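# Place long carton centered between two short cartons

## Task

Put the long carton down lying flat inside the space between the two short cartons, centered in that space and with the same face on top as it had originally. The two short cartons must stay where and how they were. It only counts if the carton stays in place by itself without the robot holding it. Finish by releasing the carton and moving the tool away.

## Robot and tools

Robot: one six-joint arm whose tool has four suction cups on two air channels. Channel a feeds the two cups at y = -70 mm and channel b the two at y = +70 mm, measured in the cup point's own axes. Both pairs sit at x = -35 and +35 mm. The cups point along the cup point's +z, and the tool extends 148 mm to each side along its y axis. The cup point is the center of the four cup rims when they touch nothing.

Frames: every position and orientation you send or read is in the scene frame. Its origin is on the table surface under the arm's base, +z is up, and +y lies to the left when facing along +x. Positions are in metres. Orientations are quaternions written w first (qw, qx, qy, qz). The reported cup point position can be somewhat off, more so at long reach.

A row is 9 plain numbers: x, y, z, qw, qx, qy, qz, suction_a, suction_b. The first seven are an absolute target pose for the cup point, not an offset. The last two are vacuum levels in [-1, 1]: 1 is full vacuum, smaller values a fraction of it, and 0.01 or below switches that channel off. Each channel keeps its last value. To hold an orientation steady, repeat the same quaternion in every row instead of copying the possibly drifted one from the latest result. A target more than 0.6 m from the last reported position along any cup-point axis is refused, and a refused call does nothing. On every control step the controller limits the commanded pose to 70 mm and 16 degrees away from the measured one, so a distant target can need several calls; check the reported pose and send the remainder.

execute_actions: argument actions is a list holding at most one item. An empty list just returns the current state. An action item has rows (1 to 15 rows) and optional steps (at most 15, default 15); each step is 1/30 s, one row per step, and the final row repeats if steps exceed rows. A wait item has only steps (up to 300), counted from the previous result, so your thinking time is included. Optional pictures (true/false) controls whether camera images come back.

move: argument target is one row as above (absolute pose plus suction values, which are applied at the start). Optional speed in m/s, 0.002 to 0.5, default 0.25; rotation is capped at twice that in rad/s. The cup point travels a straight path lasting 0.5 to 10 s (longer paths are cut off at 10 s), rotating the short way. It does not avoid obstacles and may lag, wander, or exceed the speed, especially with the arm nearly straight. The result adds a move: line giving how it ended (done, off_target, moving, held, fault) and any limits that acted, plus the distance remaining to target. limits=paced means the pose was clipped; limits=held means a check blocked some steps, after which motion can suddenly speed up.



Result lines: the state line gives cup point position, quaternion, and linear and angular velocity. suction_measured_a and suction_measured_b show reached vacuum; near 0 means no seal. part_present_a/b turns 1 at 0.54 and back to 0 below 0.49. Hand target (when present) is where the controller is currently driving. HELD marks steps where the clearance check blocked your row; a pose unreachable line means that check altered or blocked the command. Flange force is the estimated outside force on the tool, including carried weight, noisy during acceleration; no reading means no estimate. Joint torques and MOTOR HOT warnings also appear; an OVER-TEMPERATURE FAULT brakes the arm until cool.

Gripping: turn on a channel and press both its cups fully onto a smooth flat face of the carton, clear of edges, seams and holes. If one cup of an active channel covers nothing, the pump's flow is lost to it and the other channel loses vacuum too. Cups shrink under vacuum, so a held object sits up to about 12 mm nearer the tool. Vacuum alone can lift a resting object. To release, set the carton down on its support, switch both channels off, then raise the tool at least 15 mm. If a cup seals to the table, switch that channel off.

Avoid: the arm is stiff, so aiming even slightly past a firm contact can trigger a fault; a joint torque at its load limit (waist 309, shoulder 309, elbow 145, forearm roll 40.9, wrist pitch 40.9, wrist roll 40.9 N m) or any outside force of 144 N stops the arm for 10 s and drops the rest of the call. Approach contacts slowly, since faster and deeper targets press harder. Do not drop, slam or slide the carton, do not disturb the short cartons, and never let anything leave the table. Loose objects may occasionally be nudged by an outside push, so check the scene before finishing. Joint ranges: elbow -2.792 to 2.792 rad, all other joints -6.283 to 6.283 rad.

Each tool is called after "Request:" as name(argument=value, ...) on one line, values as JSON.

## Session

Request:
execute_actions(actions=[])

Scene clock: 0.00 s of 6000.00 s.
end_effector_position=(+0.6524, -0.0117, +0.4917) suction_measured_a=0.00 part_present_a=0 suction_measured_b=0.00 part_present_b=0 end_effector_quat_wxyz=(-0.003, +0.713, +0.701, -0.002) end_effector_velocity=(-0.000, +0.001, -0.001) end_effector_angular_velocity=(+0.001, +0.001, +0.001)
Joint positions: [-0.051  0.151  1.527  0.001  1.464  1.517]
Joint velocities: [ 0.001 -0.     0.001  0.001 -0.    -0.   ]
Joint torques (N m, as the joint torque sensors report them, + toward a larger angle): no reading
Flange force (N, the push that the arm receives, along the end effector's own x y z axes): no reading
Hand target: +0.652, -0.012, +0.492; -0.003, +0.713, +0.701, -0.002

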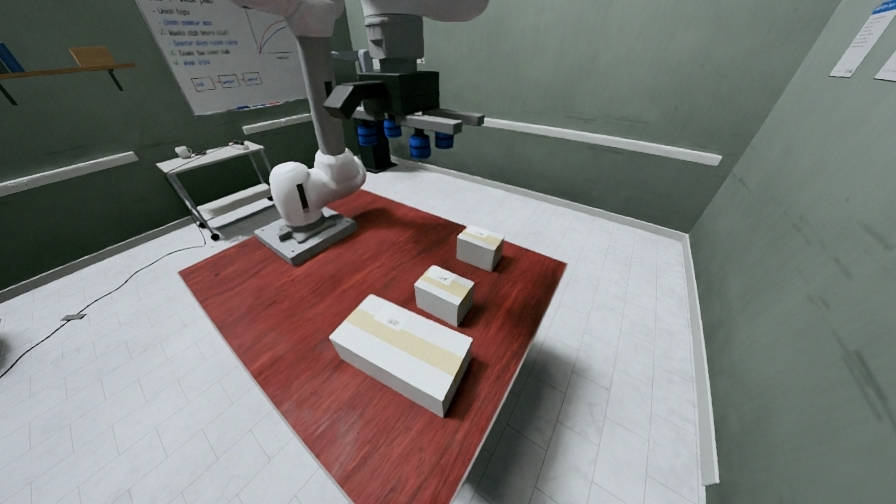

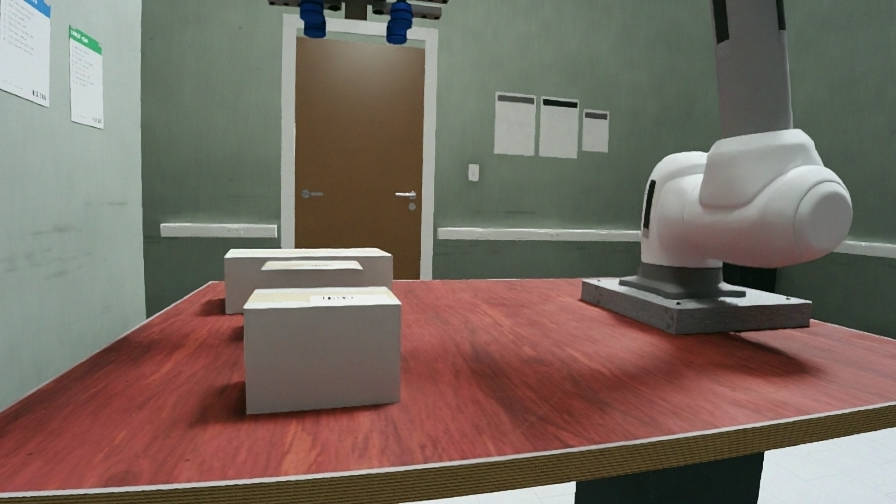

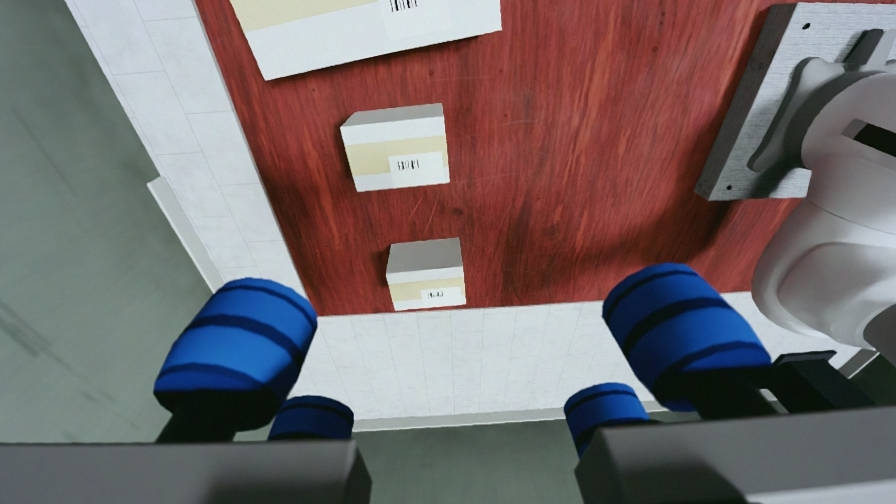

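Request:
zoom_image(camera="cam_high", region=[310, 210, 530, 430])

Request:
zoom_image(camera="cam_wrist", region=[200, 0, 540, 330])

Request:
zoom_image(camera="cam_low", region=[200, 230, 420, 430])

Region (310, 210, 530, 430) of cam_high's 896x504 image, scaled by 2.291, with more detail than that image has.

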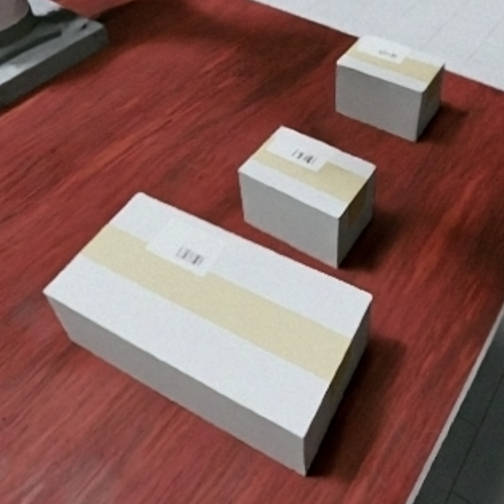

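Region (200, 0, 540, 330) of cam_wrist's 896x504 image, scaled by 1.482, with more detail than that image has; it fills the top 489 rows of this view, and the rest is white.

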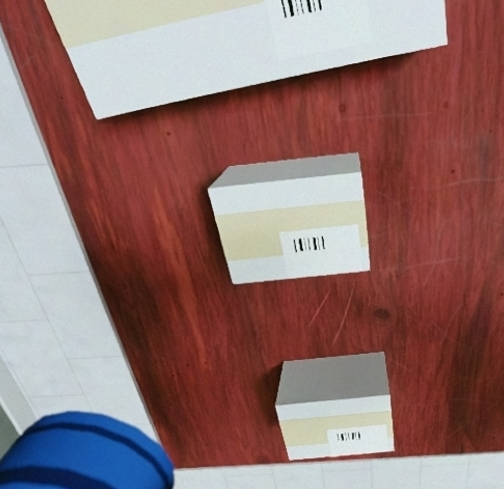

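Region (200, 230, 420, 430) of cam_low's 896x504 image, scaled by 2.291, with more detail than that image has; it fills the top 458 rows of this view, and the rest is white.

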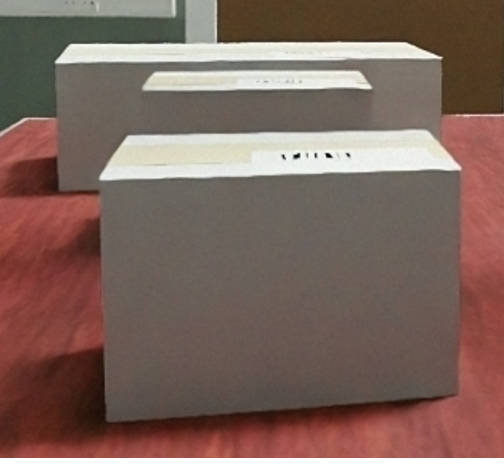

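Request:
zoom_image(camera="cam_wrist", region=[330, 90, 460, 200])

Request:
zoom_image(camera="cam_wrist", region=[370, 225, 480, 320])

Request:
zoom_image(camera="cam_high", region=[405, 220, 515, 330])

Region (330, 90, 460, 200) of cam_wrist's 896x504 image, scaled by 3.877, with more detail than that image has; it fills the top 426 rows of this view, and the rest is white.

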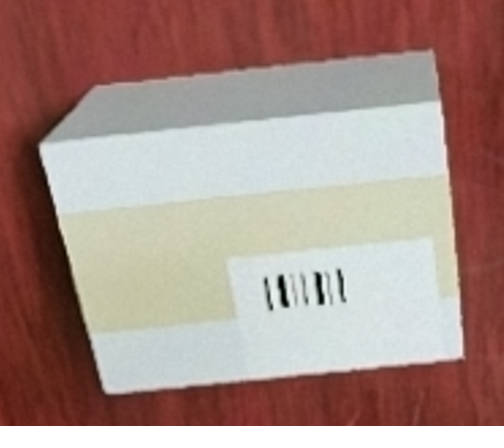

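Region (370, 225, 480, 320) of cam_wrist's 896x504 image, scaled by 4.582, with more detail than that image has; it fills the top 435 rows of this view, and the rest is white.

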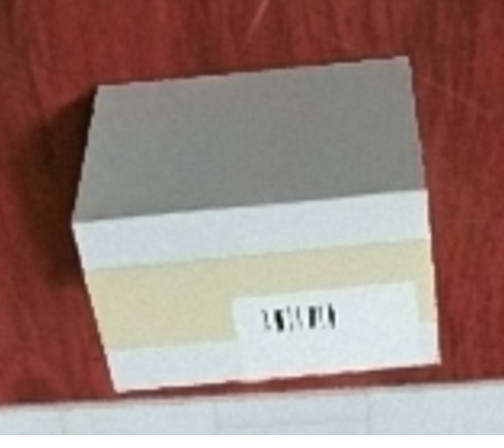

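Region (405, 220, 515, 330) of cam_high's 896x504 image, scaled by 4.582, with more detail than that image has.

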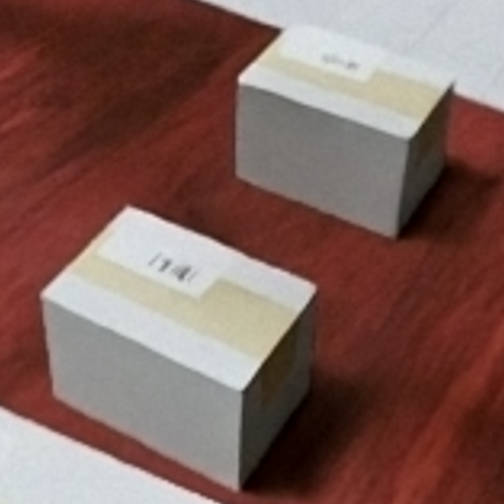

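Request:
move(target=[0.743, -0.196, 0.22, 0, 0.6554, 0.7553, 0, 0, 0], speed=0.35)

Scene clock: 39.00 s of 6000.00 s.
end_effector_position=(+0.7436, -0.1958, +0.2200) suction_measured_a=0.00 part_present_a=0 suction_measured_b=0.00 part_present_b=0 end_effector_quat_wxyz=(+0.000, +0.656, +0.755, +0.000) end_effector_velocity=(+0.000, -0.000, -0.001) end_effector_angular_velocity=(-0.000, -0.000, -0.001)
Joint positions: [-0.284  0.464  1.616  0.001  1.055  1.127]
Joint velocities: [-0.     0.001 -0.    -0.    -0.001  0.001]
Joint torques (N m, as the joint torque sensors report them, + toward a larger angle): [ -1.55 -84.05 -39.46   3.39   0.92   0.11]
Flange force (N, the push that the arm receives, along the end effector's own x y z axes): [4.5 -5.2 -2.8]
Hand target: +0.744, -0.196, +0.220; +0.000, +0.656, +0.755, +0.000
Off the commanded pose: 0.001 m, 0 deg.
After step 90, 34.63 s passed at rest.
move: done
camera_calibration (this result's frames):
cam_wrist: T_world_to_cam=[[-0.991165, -0.129924, 0.0266896, 0.714778], [-0.0928079, 0.823104, 0.560256, 0.163198], [-0.094759, 0.552829, -0.82789, 0.494332], [0, 0, 0, 1]] pos_world=[0.770452, -0.314743, 0.298743]

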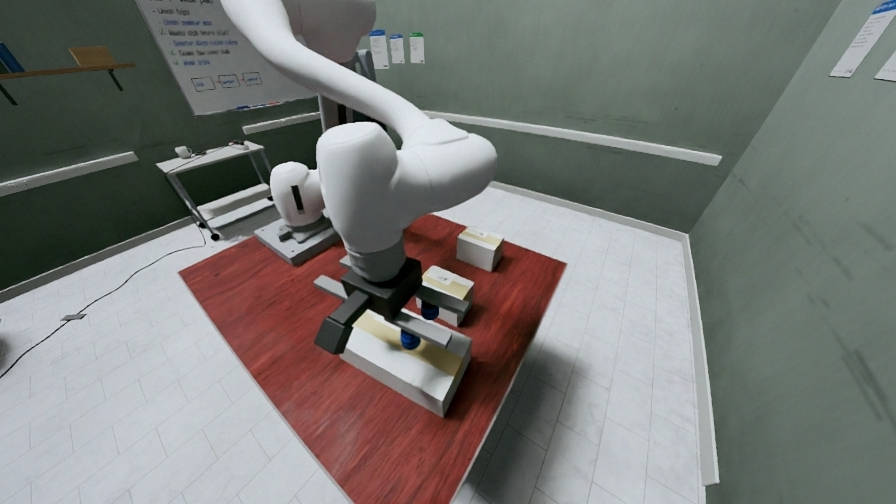

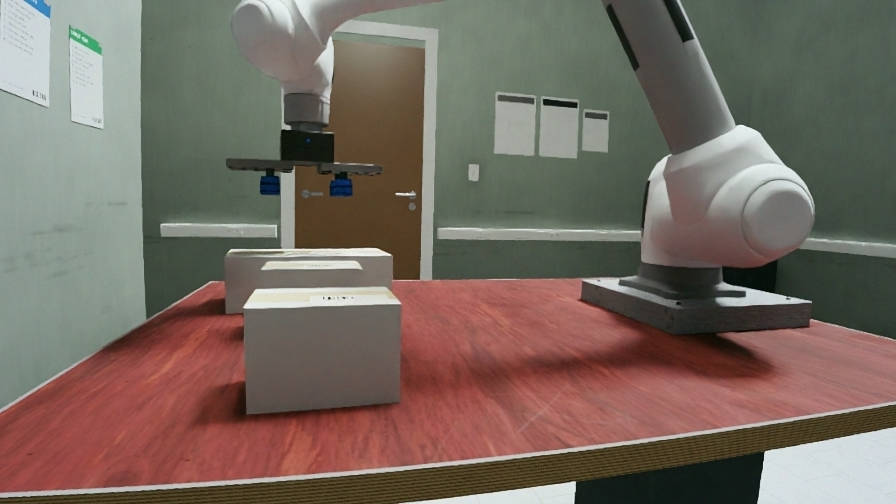

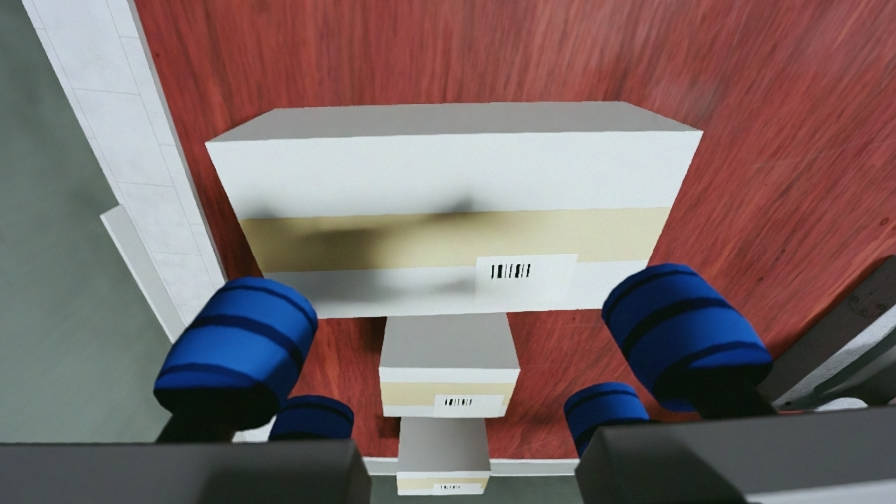

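Request:
move(target=[0.7436, -0.1955, 0.113, 0, 0.6541, 0.7564, 0, 0, 0], speed=0.2)

Request:
move(target=[0.7436, -0.1955, 0.099, 0, 0.6541, 0.7564, 0, 1, 1], speed=0.025)

Scene clock: 50.23 s of 6000.00 s.
end_effector_position=(+0.7435, -0.1955, +0.1128) suction_measured_a=0.00 part_present_a=0 suction_measured_b=0.00 part_present_b=0 end_effector_quat_wxyz=(-0.000, +0.654, +0.756, -0.000) end_effector_velocity=(+0.000, +0.001, +0.000) end_effector_angular_velocity=(+0.001, +0.001, +0.001)
Joint positions: [-0.283  0.561  1.686  0.     0.888  1.124]
Joint velocities: [ 0.001  0.    -0.     0.     0.001  0.   ]
Joint torques (N m, as the joint torque sensors report them, + toward a larger angle): [ -3.25 -82.88 -33.75   2.87   0.93   0.3 ]
Flange force (N, the push that the arm receives, along the end effector's own x y z axes): [7.7 -7.6 -8.7]
Hand target: +0.744, -0.196, +0.113; +0.000, +0.654, +0.756, -0.000
Off the commanded pose: 0.000 m, 0 deg.
After step 90, 7.37 s passed at rest.
move: done
camera_calibration (this result's frames):
cam_wrist: T_world_to_cam=[[-0.990667, -0.133553, 0.0272435, 0.716472], [-0.0955228, 0.822841, 0.560186, 0.224976], [-0.0972315, 0.552356, -0.827919, 0.407193], [0, 0, 0, 1]] pos_world=[0.770867, -0.314348, 0.191575]

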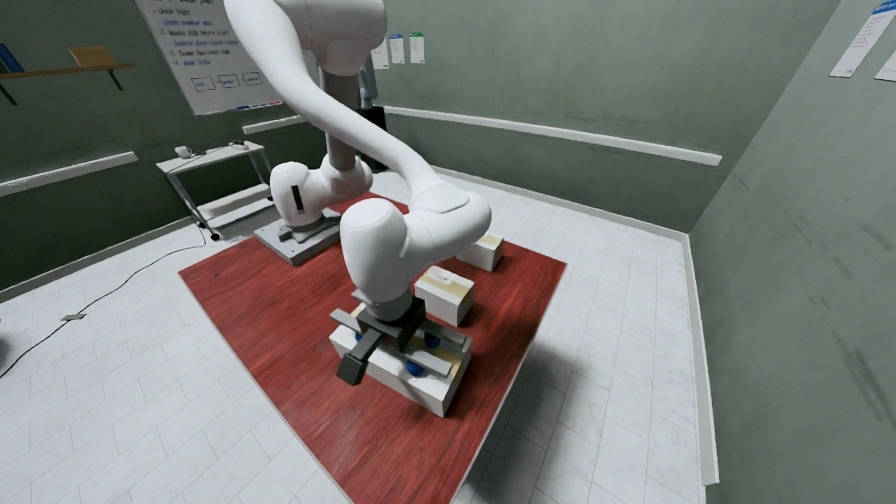

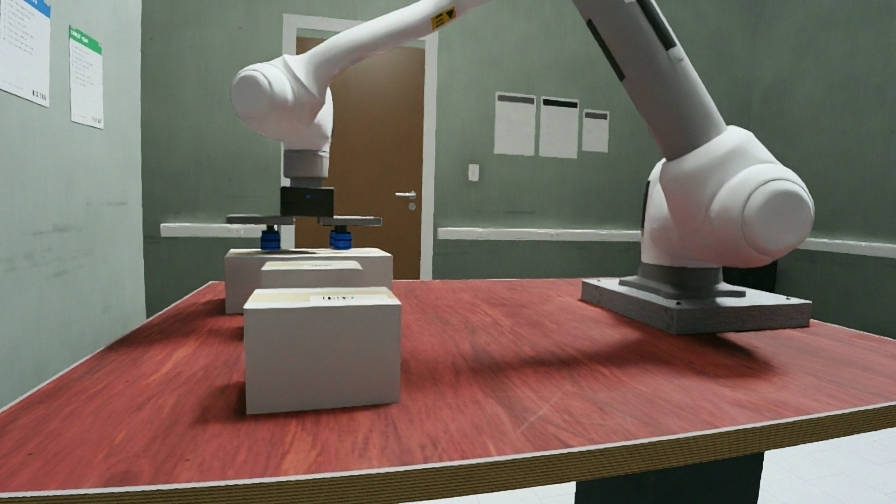

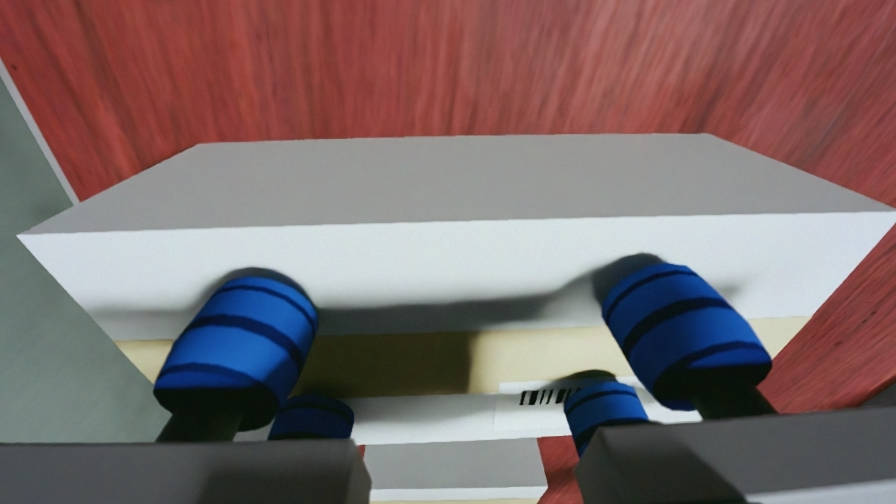

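Scene clock: 51.00 s of 6000.00 s.
end_effector_position=(+0.7435, -0.1955, +0.0989) suction_measured_a=0.43 part_present_a=0 suction_measured_b=0.43 part_present_b=0 end_effector_quat_wxyz=(-0.000, +0.654, +0.756, -0.000) end_effector_velocity=(-0.001, +0.001, -0.001) end_effector_angular_velocity=(+0.002, +0.002, -0.001)
Joint positions: [-0.283  0.576  1.692  0.001  0.867  1.123]
Joint velocities: [0.    0.    0.001 0.001 0.002 0.   ]
Joint torques (N m, as the joint torque sensors report them, + toward a larger angle): [ -0.41 -94.56 -41.19   3.14   0.9    0.16]
Flange force (N, the push that the arm receives, along the end effector's own x y z axes): [6.1 -13.0 5.2]
Hand target: +0.744, -0.196, +0.099; +0.000, +0.654, +0.756, -0.000
Off the commanded pose: 0.000 m, 0 deg.
move: done
camera_calibration (this result's frames):
cam_wrist: T_world_to_cam=[[-0.990662, -0.133615, 0.0271344, 0.716848], [-0.0956252, 0.822774, 0.560267, 0.232824], [-0.0971853, 0.55244, -0.827868, 0.395593], [0, 0, 0, 1]] pos_world=[0.770864, -0.314322, 0.177604]

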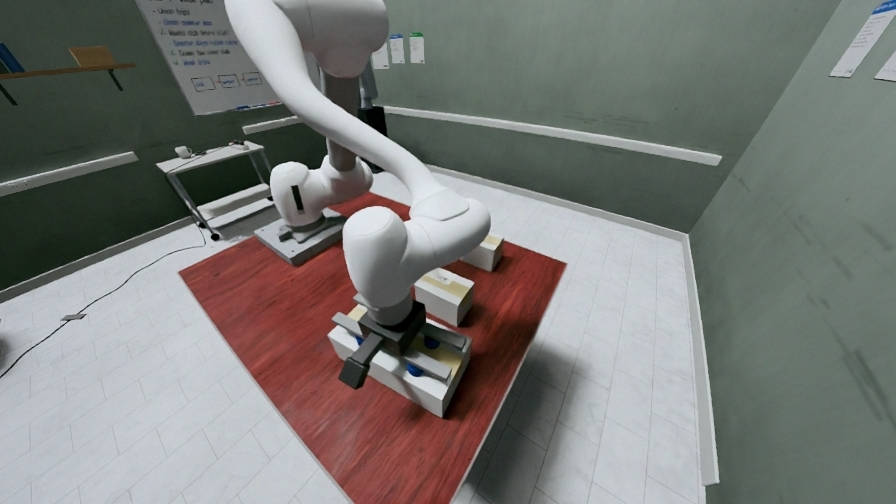

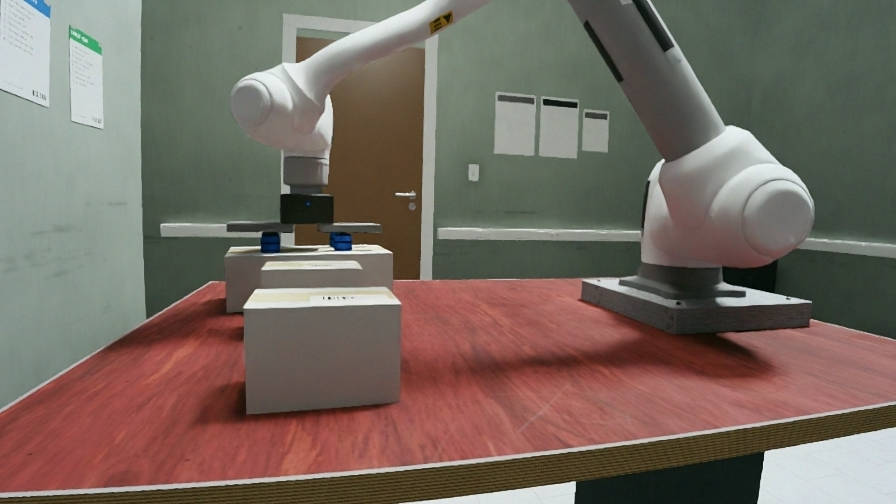

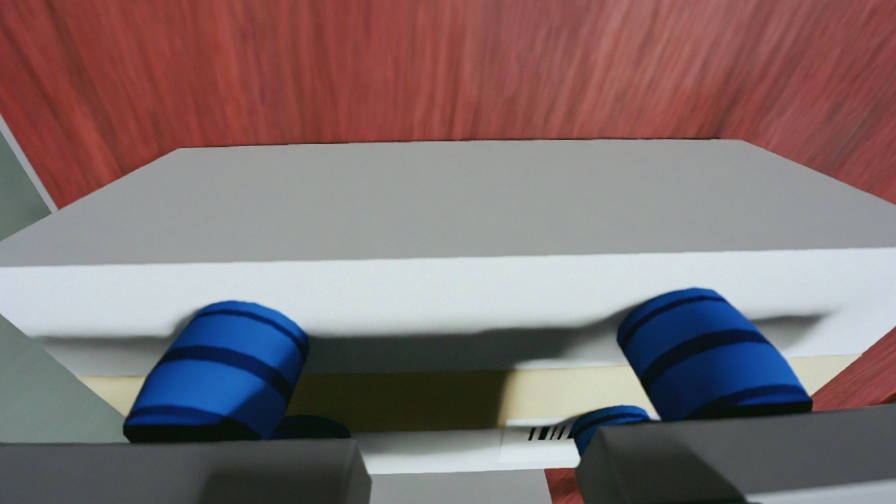

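Request:
move(target=[0.742, -0.185, 0.225, 0, 0.66, 0.7513, 0, 1, 1], speed=0.2)

Scene clock: 53.63 s of 6000.00 s.
end_effector_position=(+0.7419, -0.1849, +0.2252) suction_measured_a=0.96 part_present_a=1 suction_measured_b=0.96 part_present_b=1 end_effector_quat_wxyz=(+0.000, +0.660, +0.751, +0.000) end_effector_velocity=(+0.000, +0.001, +0.001) end_effector_angular_velocity=(-0.000, +0.001, +0.002)
Joint positions: [-0.271  0.453  1.622  0.001  1.06   1.152]
Joint velocities: [ 0.001 -0.    -0.001 -0.     0.002 -0.   ]
Joint torques (N m, as the joint torque sensors report them, + toward a larger angle): [ -0.5  -91.34 -48.79   3.82   0.56   0.4 ]
Flange force (N, the push that the arm receives, along the end effector's own x y z axes): [6.3 -13.7 10.3]
Hand target: +0.742, -0.185, +0.225; -0.000, +0.660, +0.751, +0.000
Off the commanded pose: 0.000 m, 0 deg.
move: done
camera_calibration (this result's frames):
cam_wrist: T_world_to_cam=[[-0.992629, -0.118224, 0.0266512, 0.717653], [-0.0831088, 0.824108, 0.560303, 0.14417], [-0.0882045, 0.553958, -0.827859, 0.487796], [0, 0, 0, 1]] pos_world=[0.767371, -0.304187, 0.303921]

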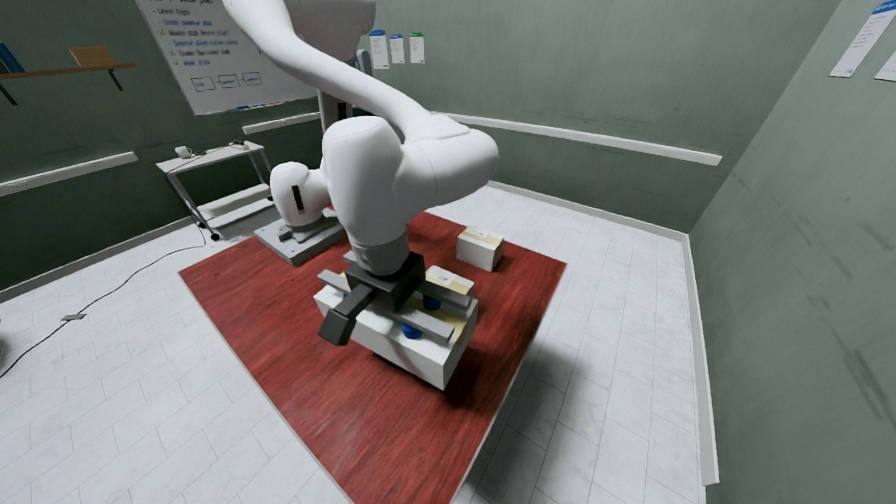

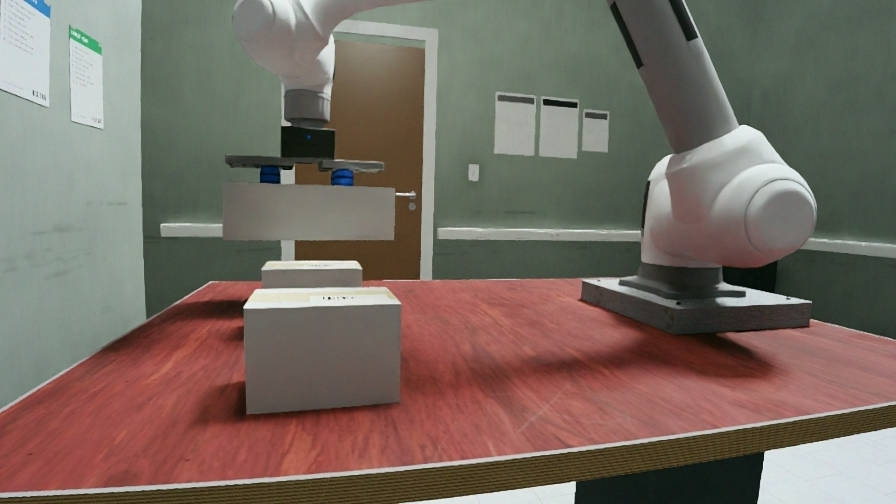

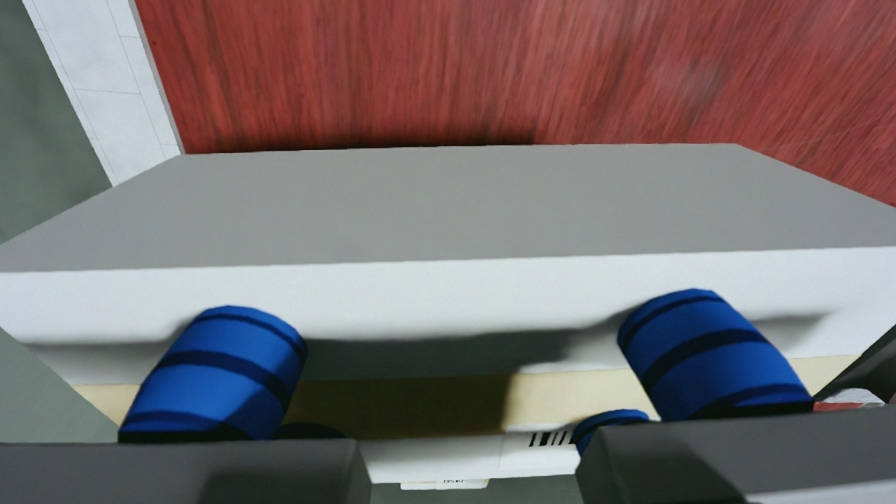

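Clear of the short cartons' height. Moving over the gap.

Request:
move(target=[0.712, 0.140, 0.21, 0, 0.6833, 0.7302, 0, 1, 1], speed=0.3)

Scene clock: 56.20 s of 6000.00 s.
end_effector_position=(+0.7114, +0.1398, +0.2100) suction_measured_a=0.96 part_present_a=1 suction_measured_b=0.96 part_present_b=1 end_effector_quat_wxyz=(+0.000, +0.683, +0.730, -0.000) end_effector_velocity=(-0.001, -0.001, -0.001) end_effector_angular_velocity=(-0.001, +0.006, -0.001)
Joint positions: [ 0.167  0.412  1.719 -0.003  1.005  1.654]
Joint velocities: [-0.001  0.001  0.     0.     0.006  0.   ]
Joint torques (N m, as the joint torque sensors report them, + toward a larger angle): [  1.8  -85.5  -45.78   3.26   0.88   0.26]
Flange force (N, the push that the arm receives, along the end effector's own x y z axes): [-3.9 -11.2 9.8]
Hand target: +0.711, +0.140, +0.210; +0.000, +0.683, +0.730, -0.000
Off the commanded pose: 0.001 m, 0 deg.
move: done
camera_calibration (this result's frames):
cam_wrist: T_world_to_cam=[[-0.998093, -0.0554658, 0.0270794, 0.721183], [-0.030824, 0.828009, 0.559867, -0.155088], [-0.0534755, 0.557965, -0.82814, 0.267434], [0, 0, 0, 1]] pos_world=[0.729329, 0.0191964, 0.288773]

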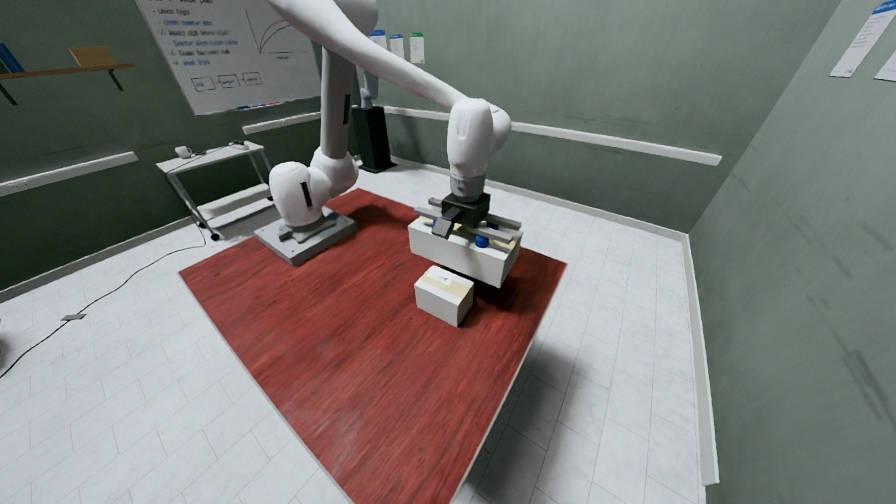

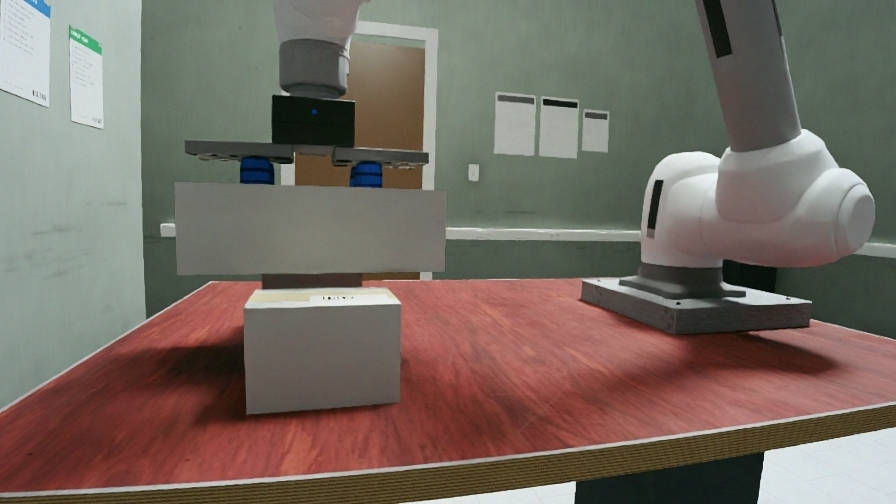

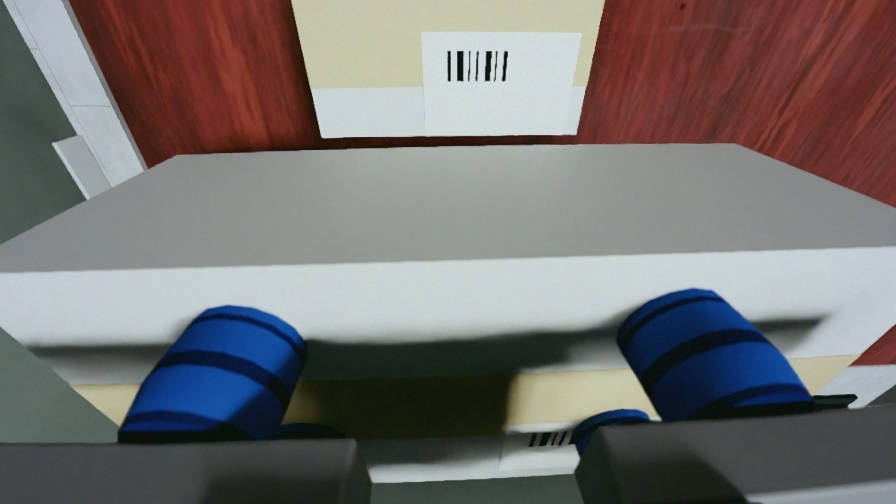

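Request:
zoom_image(camera="cam_wrist", region=[150, 80, 450, 200])

Request:
zoom_image(camera="cam_wrist", region=[450, 80, 750, 200])

Request:
zoom_image(camera="cam_low", region=[160, 170, 460, 330])

Region (150, 80, 450, 200) of cam_wrist's 896x504 image, scaled by 1.680, with more detail than that image has; it fills the top 202 rows of this view, and the rest is white.

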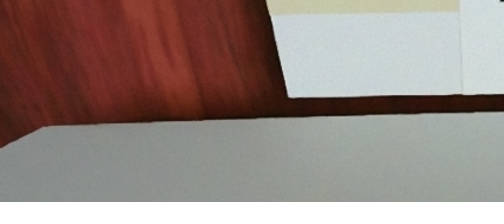

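Region (450, 80, 750, 200) of cam_wrist's 896x504 image, scaled by 1.680, with more detail than that image has; it fills the top 202 rows of this view, and the rest is white.

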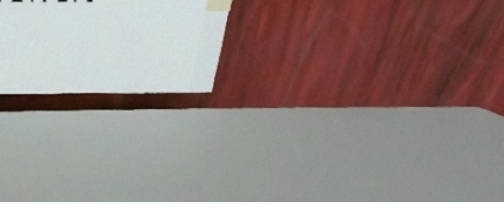

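Region (160, 170, 460, 330) of cam_low's 896x504 image, scaled by 1.680, with more detail than that image has; it fills the top 269 rows of this view, and the rest is white.

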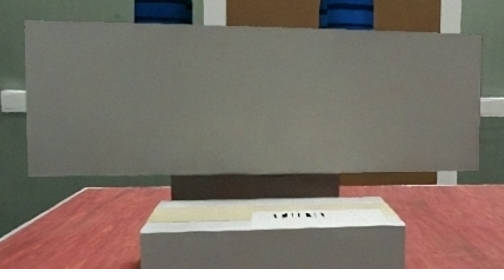

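Request:
zoom_image(camera="cam_high", region=[405, 220, 515, 330])

Request:
zoom_image(camera="cam_low", region=[200, 230, 420, 430])

Region (405, 220, 515, 330) of cam_high's 896x504 image, scaled by 4.582, with more detail than that image has.

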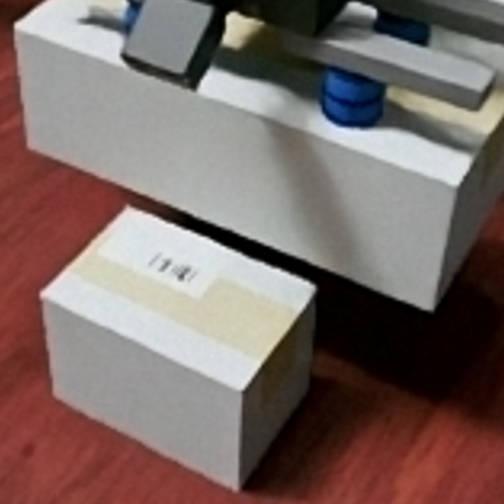

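Region (200, 230, 420, 430) of cam_low's 896x504 image, scaled by 2.291, with more detail than that image has; it fills the top 458 rows of this view, and the rest is white.

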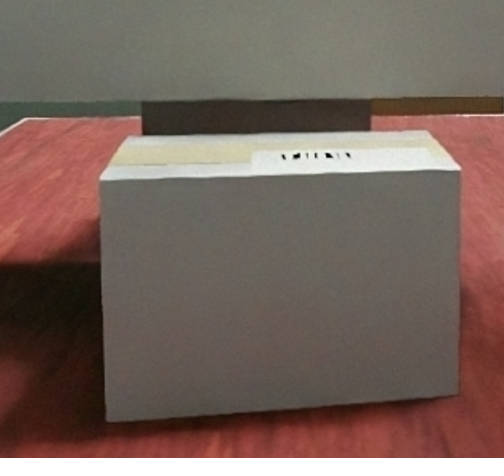

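Request:
move(target=[0.711, 0.1463, 0.197, 0, 0.6852, 0.7284, 0, 1, 1], speed=0.05)

Scene clock: 79.63 s of 6000.00 s.
end_effector_position=(+0.7110, +0.1463, +0.1970) suction_measured_a=0.96 part_present_a=1 suction_measured_b=0.96 part_present_b=1 end_effector_quat_wxyz=(-0.000, +0.685, +0.728, -0.000) end_effector_velocity=(-0.000, -0.001, +0.000) end_effector_angular_velocity=(-0.000, +0.000, -0.002)
Joint positions: [ 0.176  0.424  1.727 -0.003  0.984  1.668]
Joint velocities: [-0.001 -0.001 -0.    -0.     0.001  0.001]
Joint torques (N m, as the joint torque sensors report them, + toward a larger angle): [  1.07 -87.4  -45.99   3.25   0.74   0.31]
Flange force (N, the push that the arm receives, along the end effector's own x y z axes): [-3.2 -11.3 10.7]
Hand target: +0.711, +0.146, +0.197; +0.000, +0.685, +0.728, -0.000
Off the commanded pose: 0.000 m, 0 deg.
move: done
camera_calibration (this result's frames):
cam_wrist: T_world_to_cam=[[-0.998369, -0.0502976, 0.0270038, 0.720917], [-0.0265582, 0.827925, 0.560209, -0.156296], [-0.0505343, 0.558578, -0.827911, 0.250759], [0, 0, 0, 1]] pos_world=[0.728262, 0.0255935, 0.275697]

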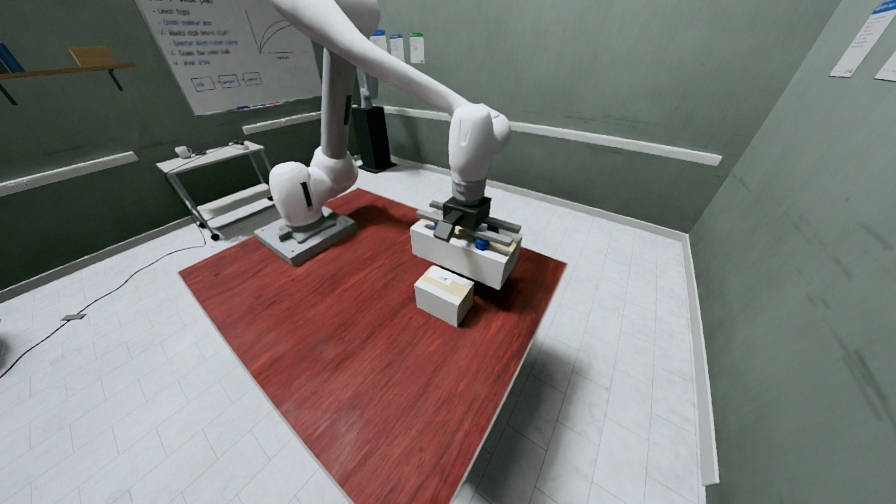

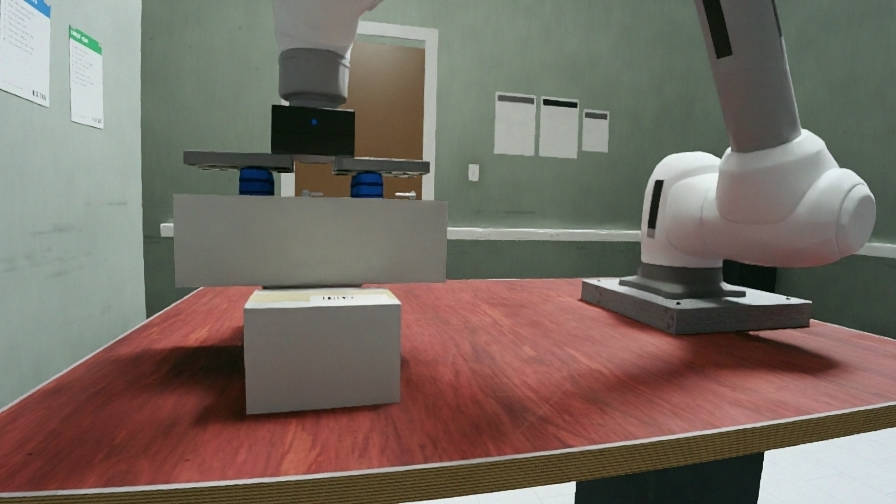

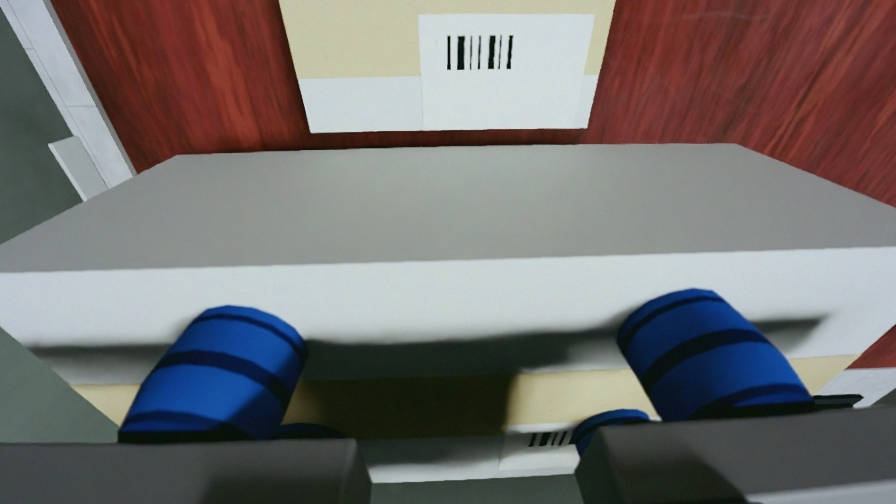

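Request:
move(target=[0.711, 0.1463, 0.101, 0, 0.6852, 0.7284, 0, 1, 1], speed=0.1)

Scene clock: 83.20 s of 6000.00 s.
end_effector_position=(+0.7110, +0.1462, +0.1008) suction_measured_a=0.96 part_present_a=1 suction_measured_b=0.96 part_present_b=1 end_effector_quat_wxyz=(-0.000, +0.685, +0.728, -0.000) end_effector_velocity=(-0.000, +0.000, +0.000) end_effector_angular_velocity=(+0.000, +0.000, +0.000)
Joint positions: [ 0.176  0.522  1.785 -0.003  0.829  1.669]
Joint velocities: [ 0.    -0.001  0.001  0.    -0.    -0.   ]
Joint torques (N m, as the joint torque sensors report them, + toward a larger angle): [  1.15 -90.15 -40.89   2.99   0.31   0.59]
Flange force (N, the push that the arm receives, along the end effector's own x y z axes): [-3.6 -13.2 5.7]
Hand target: +0.711, +0.146, +0.101; +0.000, +0.685, +0.728, -0.000
Off the commanded pose: 0.000 m, 0 deg.
move: done
camera_calibration (this result's frames):
cam_wrist: T_world_to_cam=[[-0.998367, -0.0502412, 0.0271936, 0.723451], [-0.0264129, 0.828014, 0.560085, -0.102513], [-0.050656, 0.558452, -0.827989, 0.171309], [0, 0, 0, 1]] pos_world=[0.72824, 0.0255621, 0.179585]

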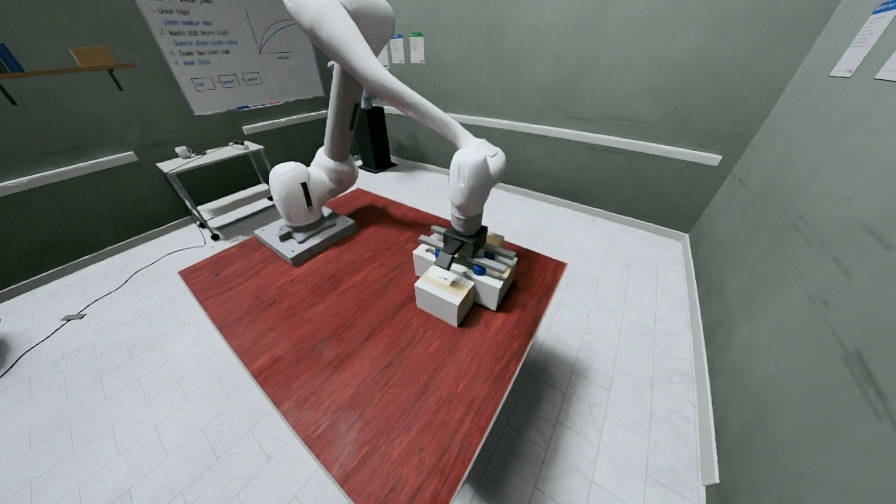

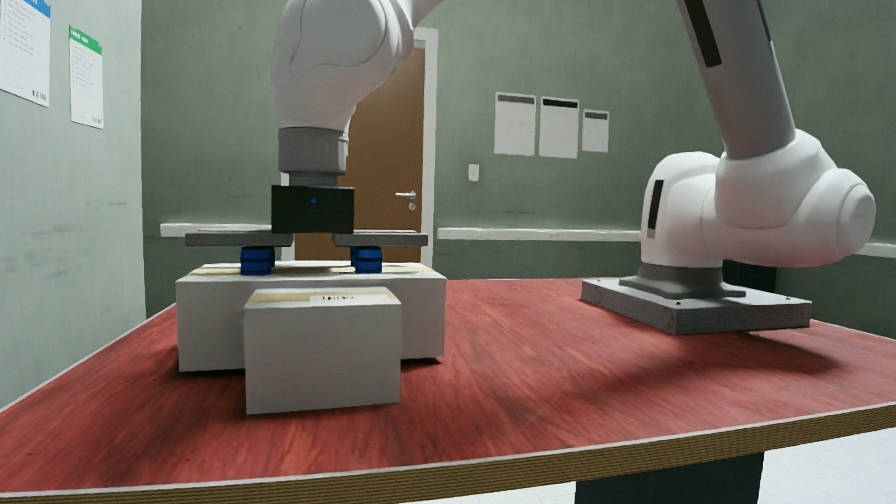

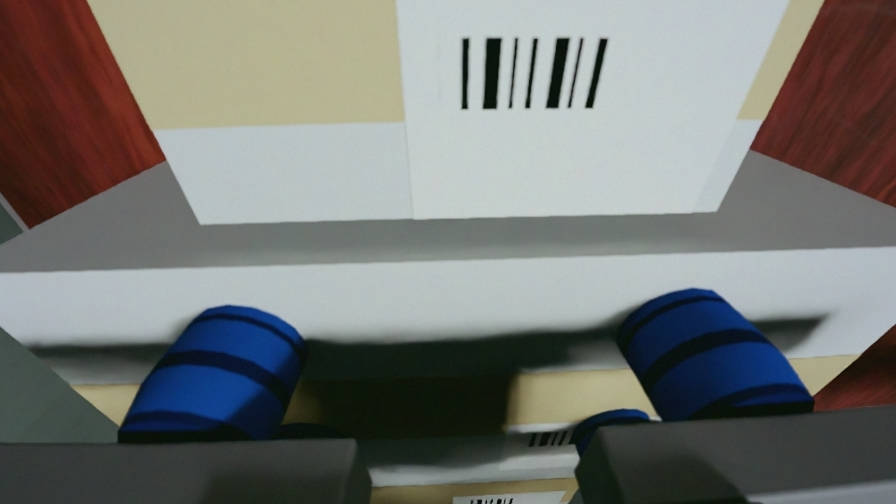

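Request:
zoom_image(camera="cam_high", region=[405, 220, 525, 330])

Request:
zoom_image(camera="cam_low", region=[160, 250, 460, 420])

Region (405, 220, 525, 330) of cam_high's 896x504 image, scaled by 4.200, with more detail than that image has; it fills the top 462 rows of this view, and the rest is white.

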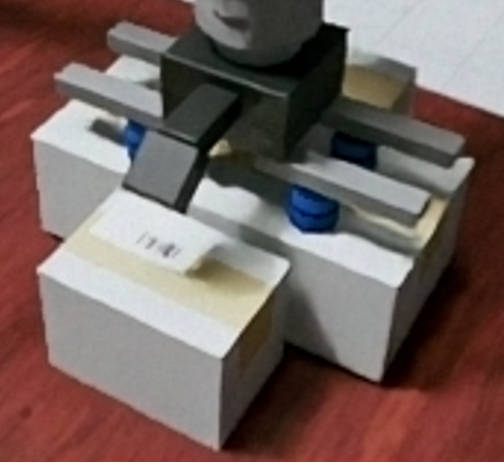

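Region (160, 250, 460, 420) of cam_low's 896x504 image, scaled by 1.680, with more detail than that image has; it fills the top 286 rows of this view, and the rest is white.

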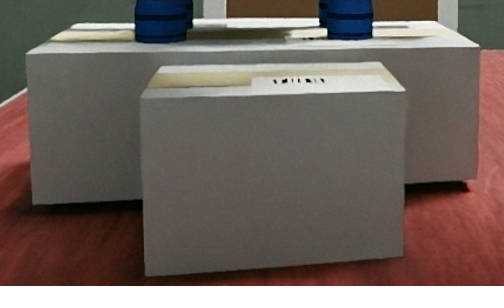

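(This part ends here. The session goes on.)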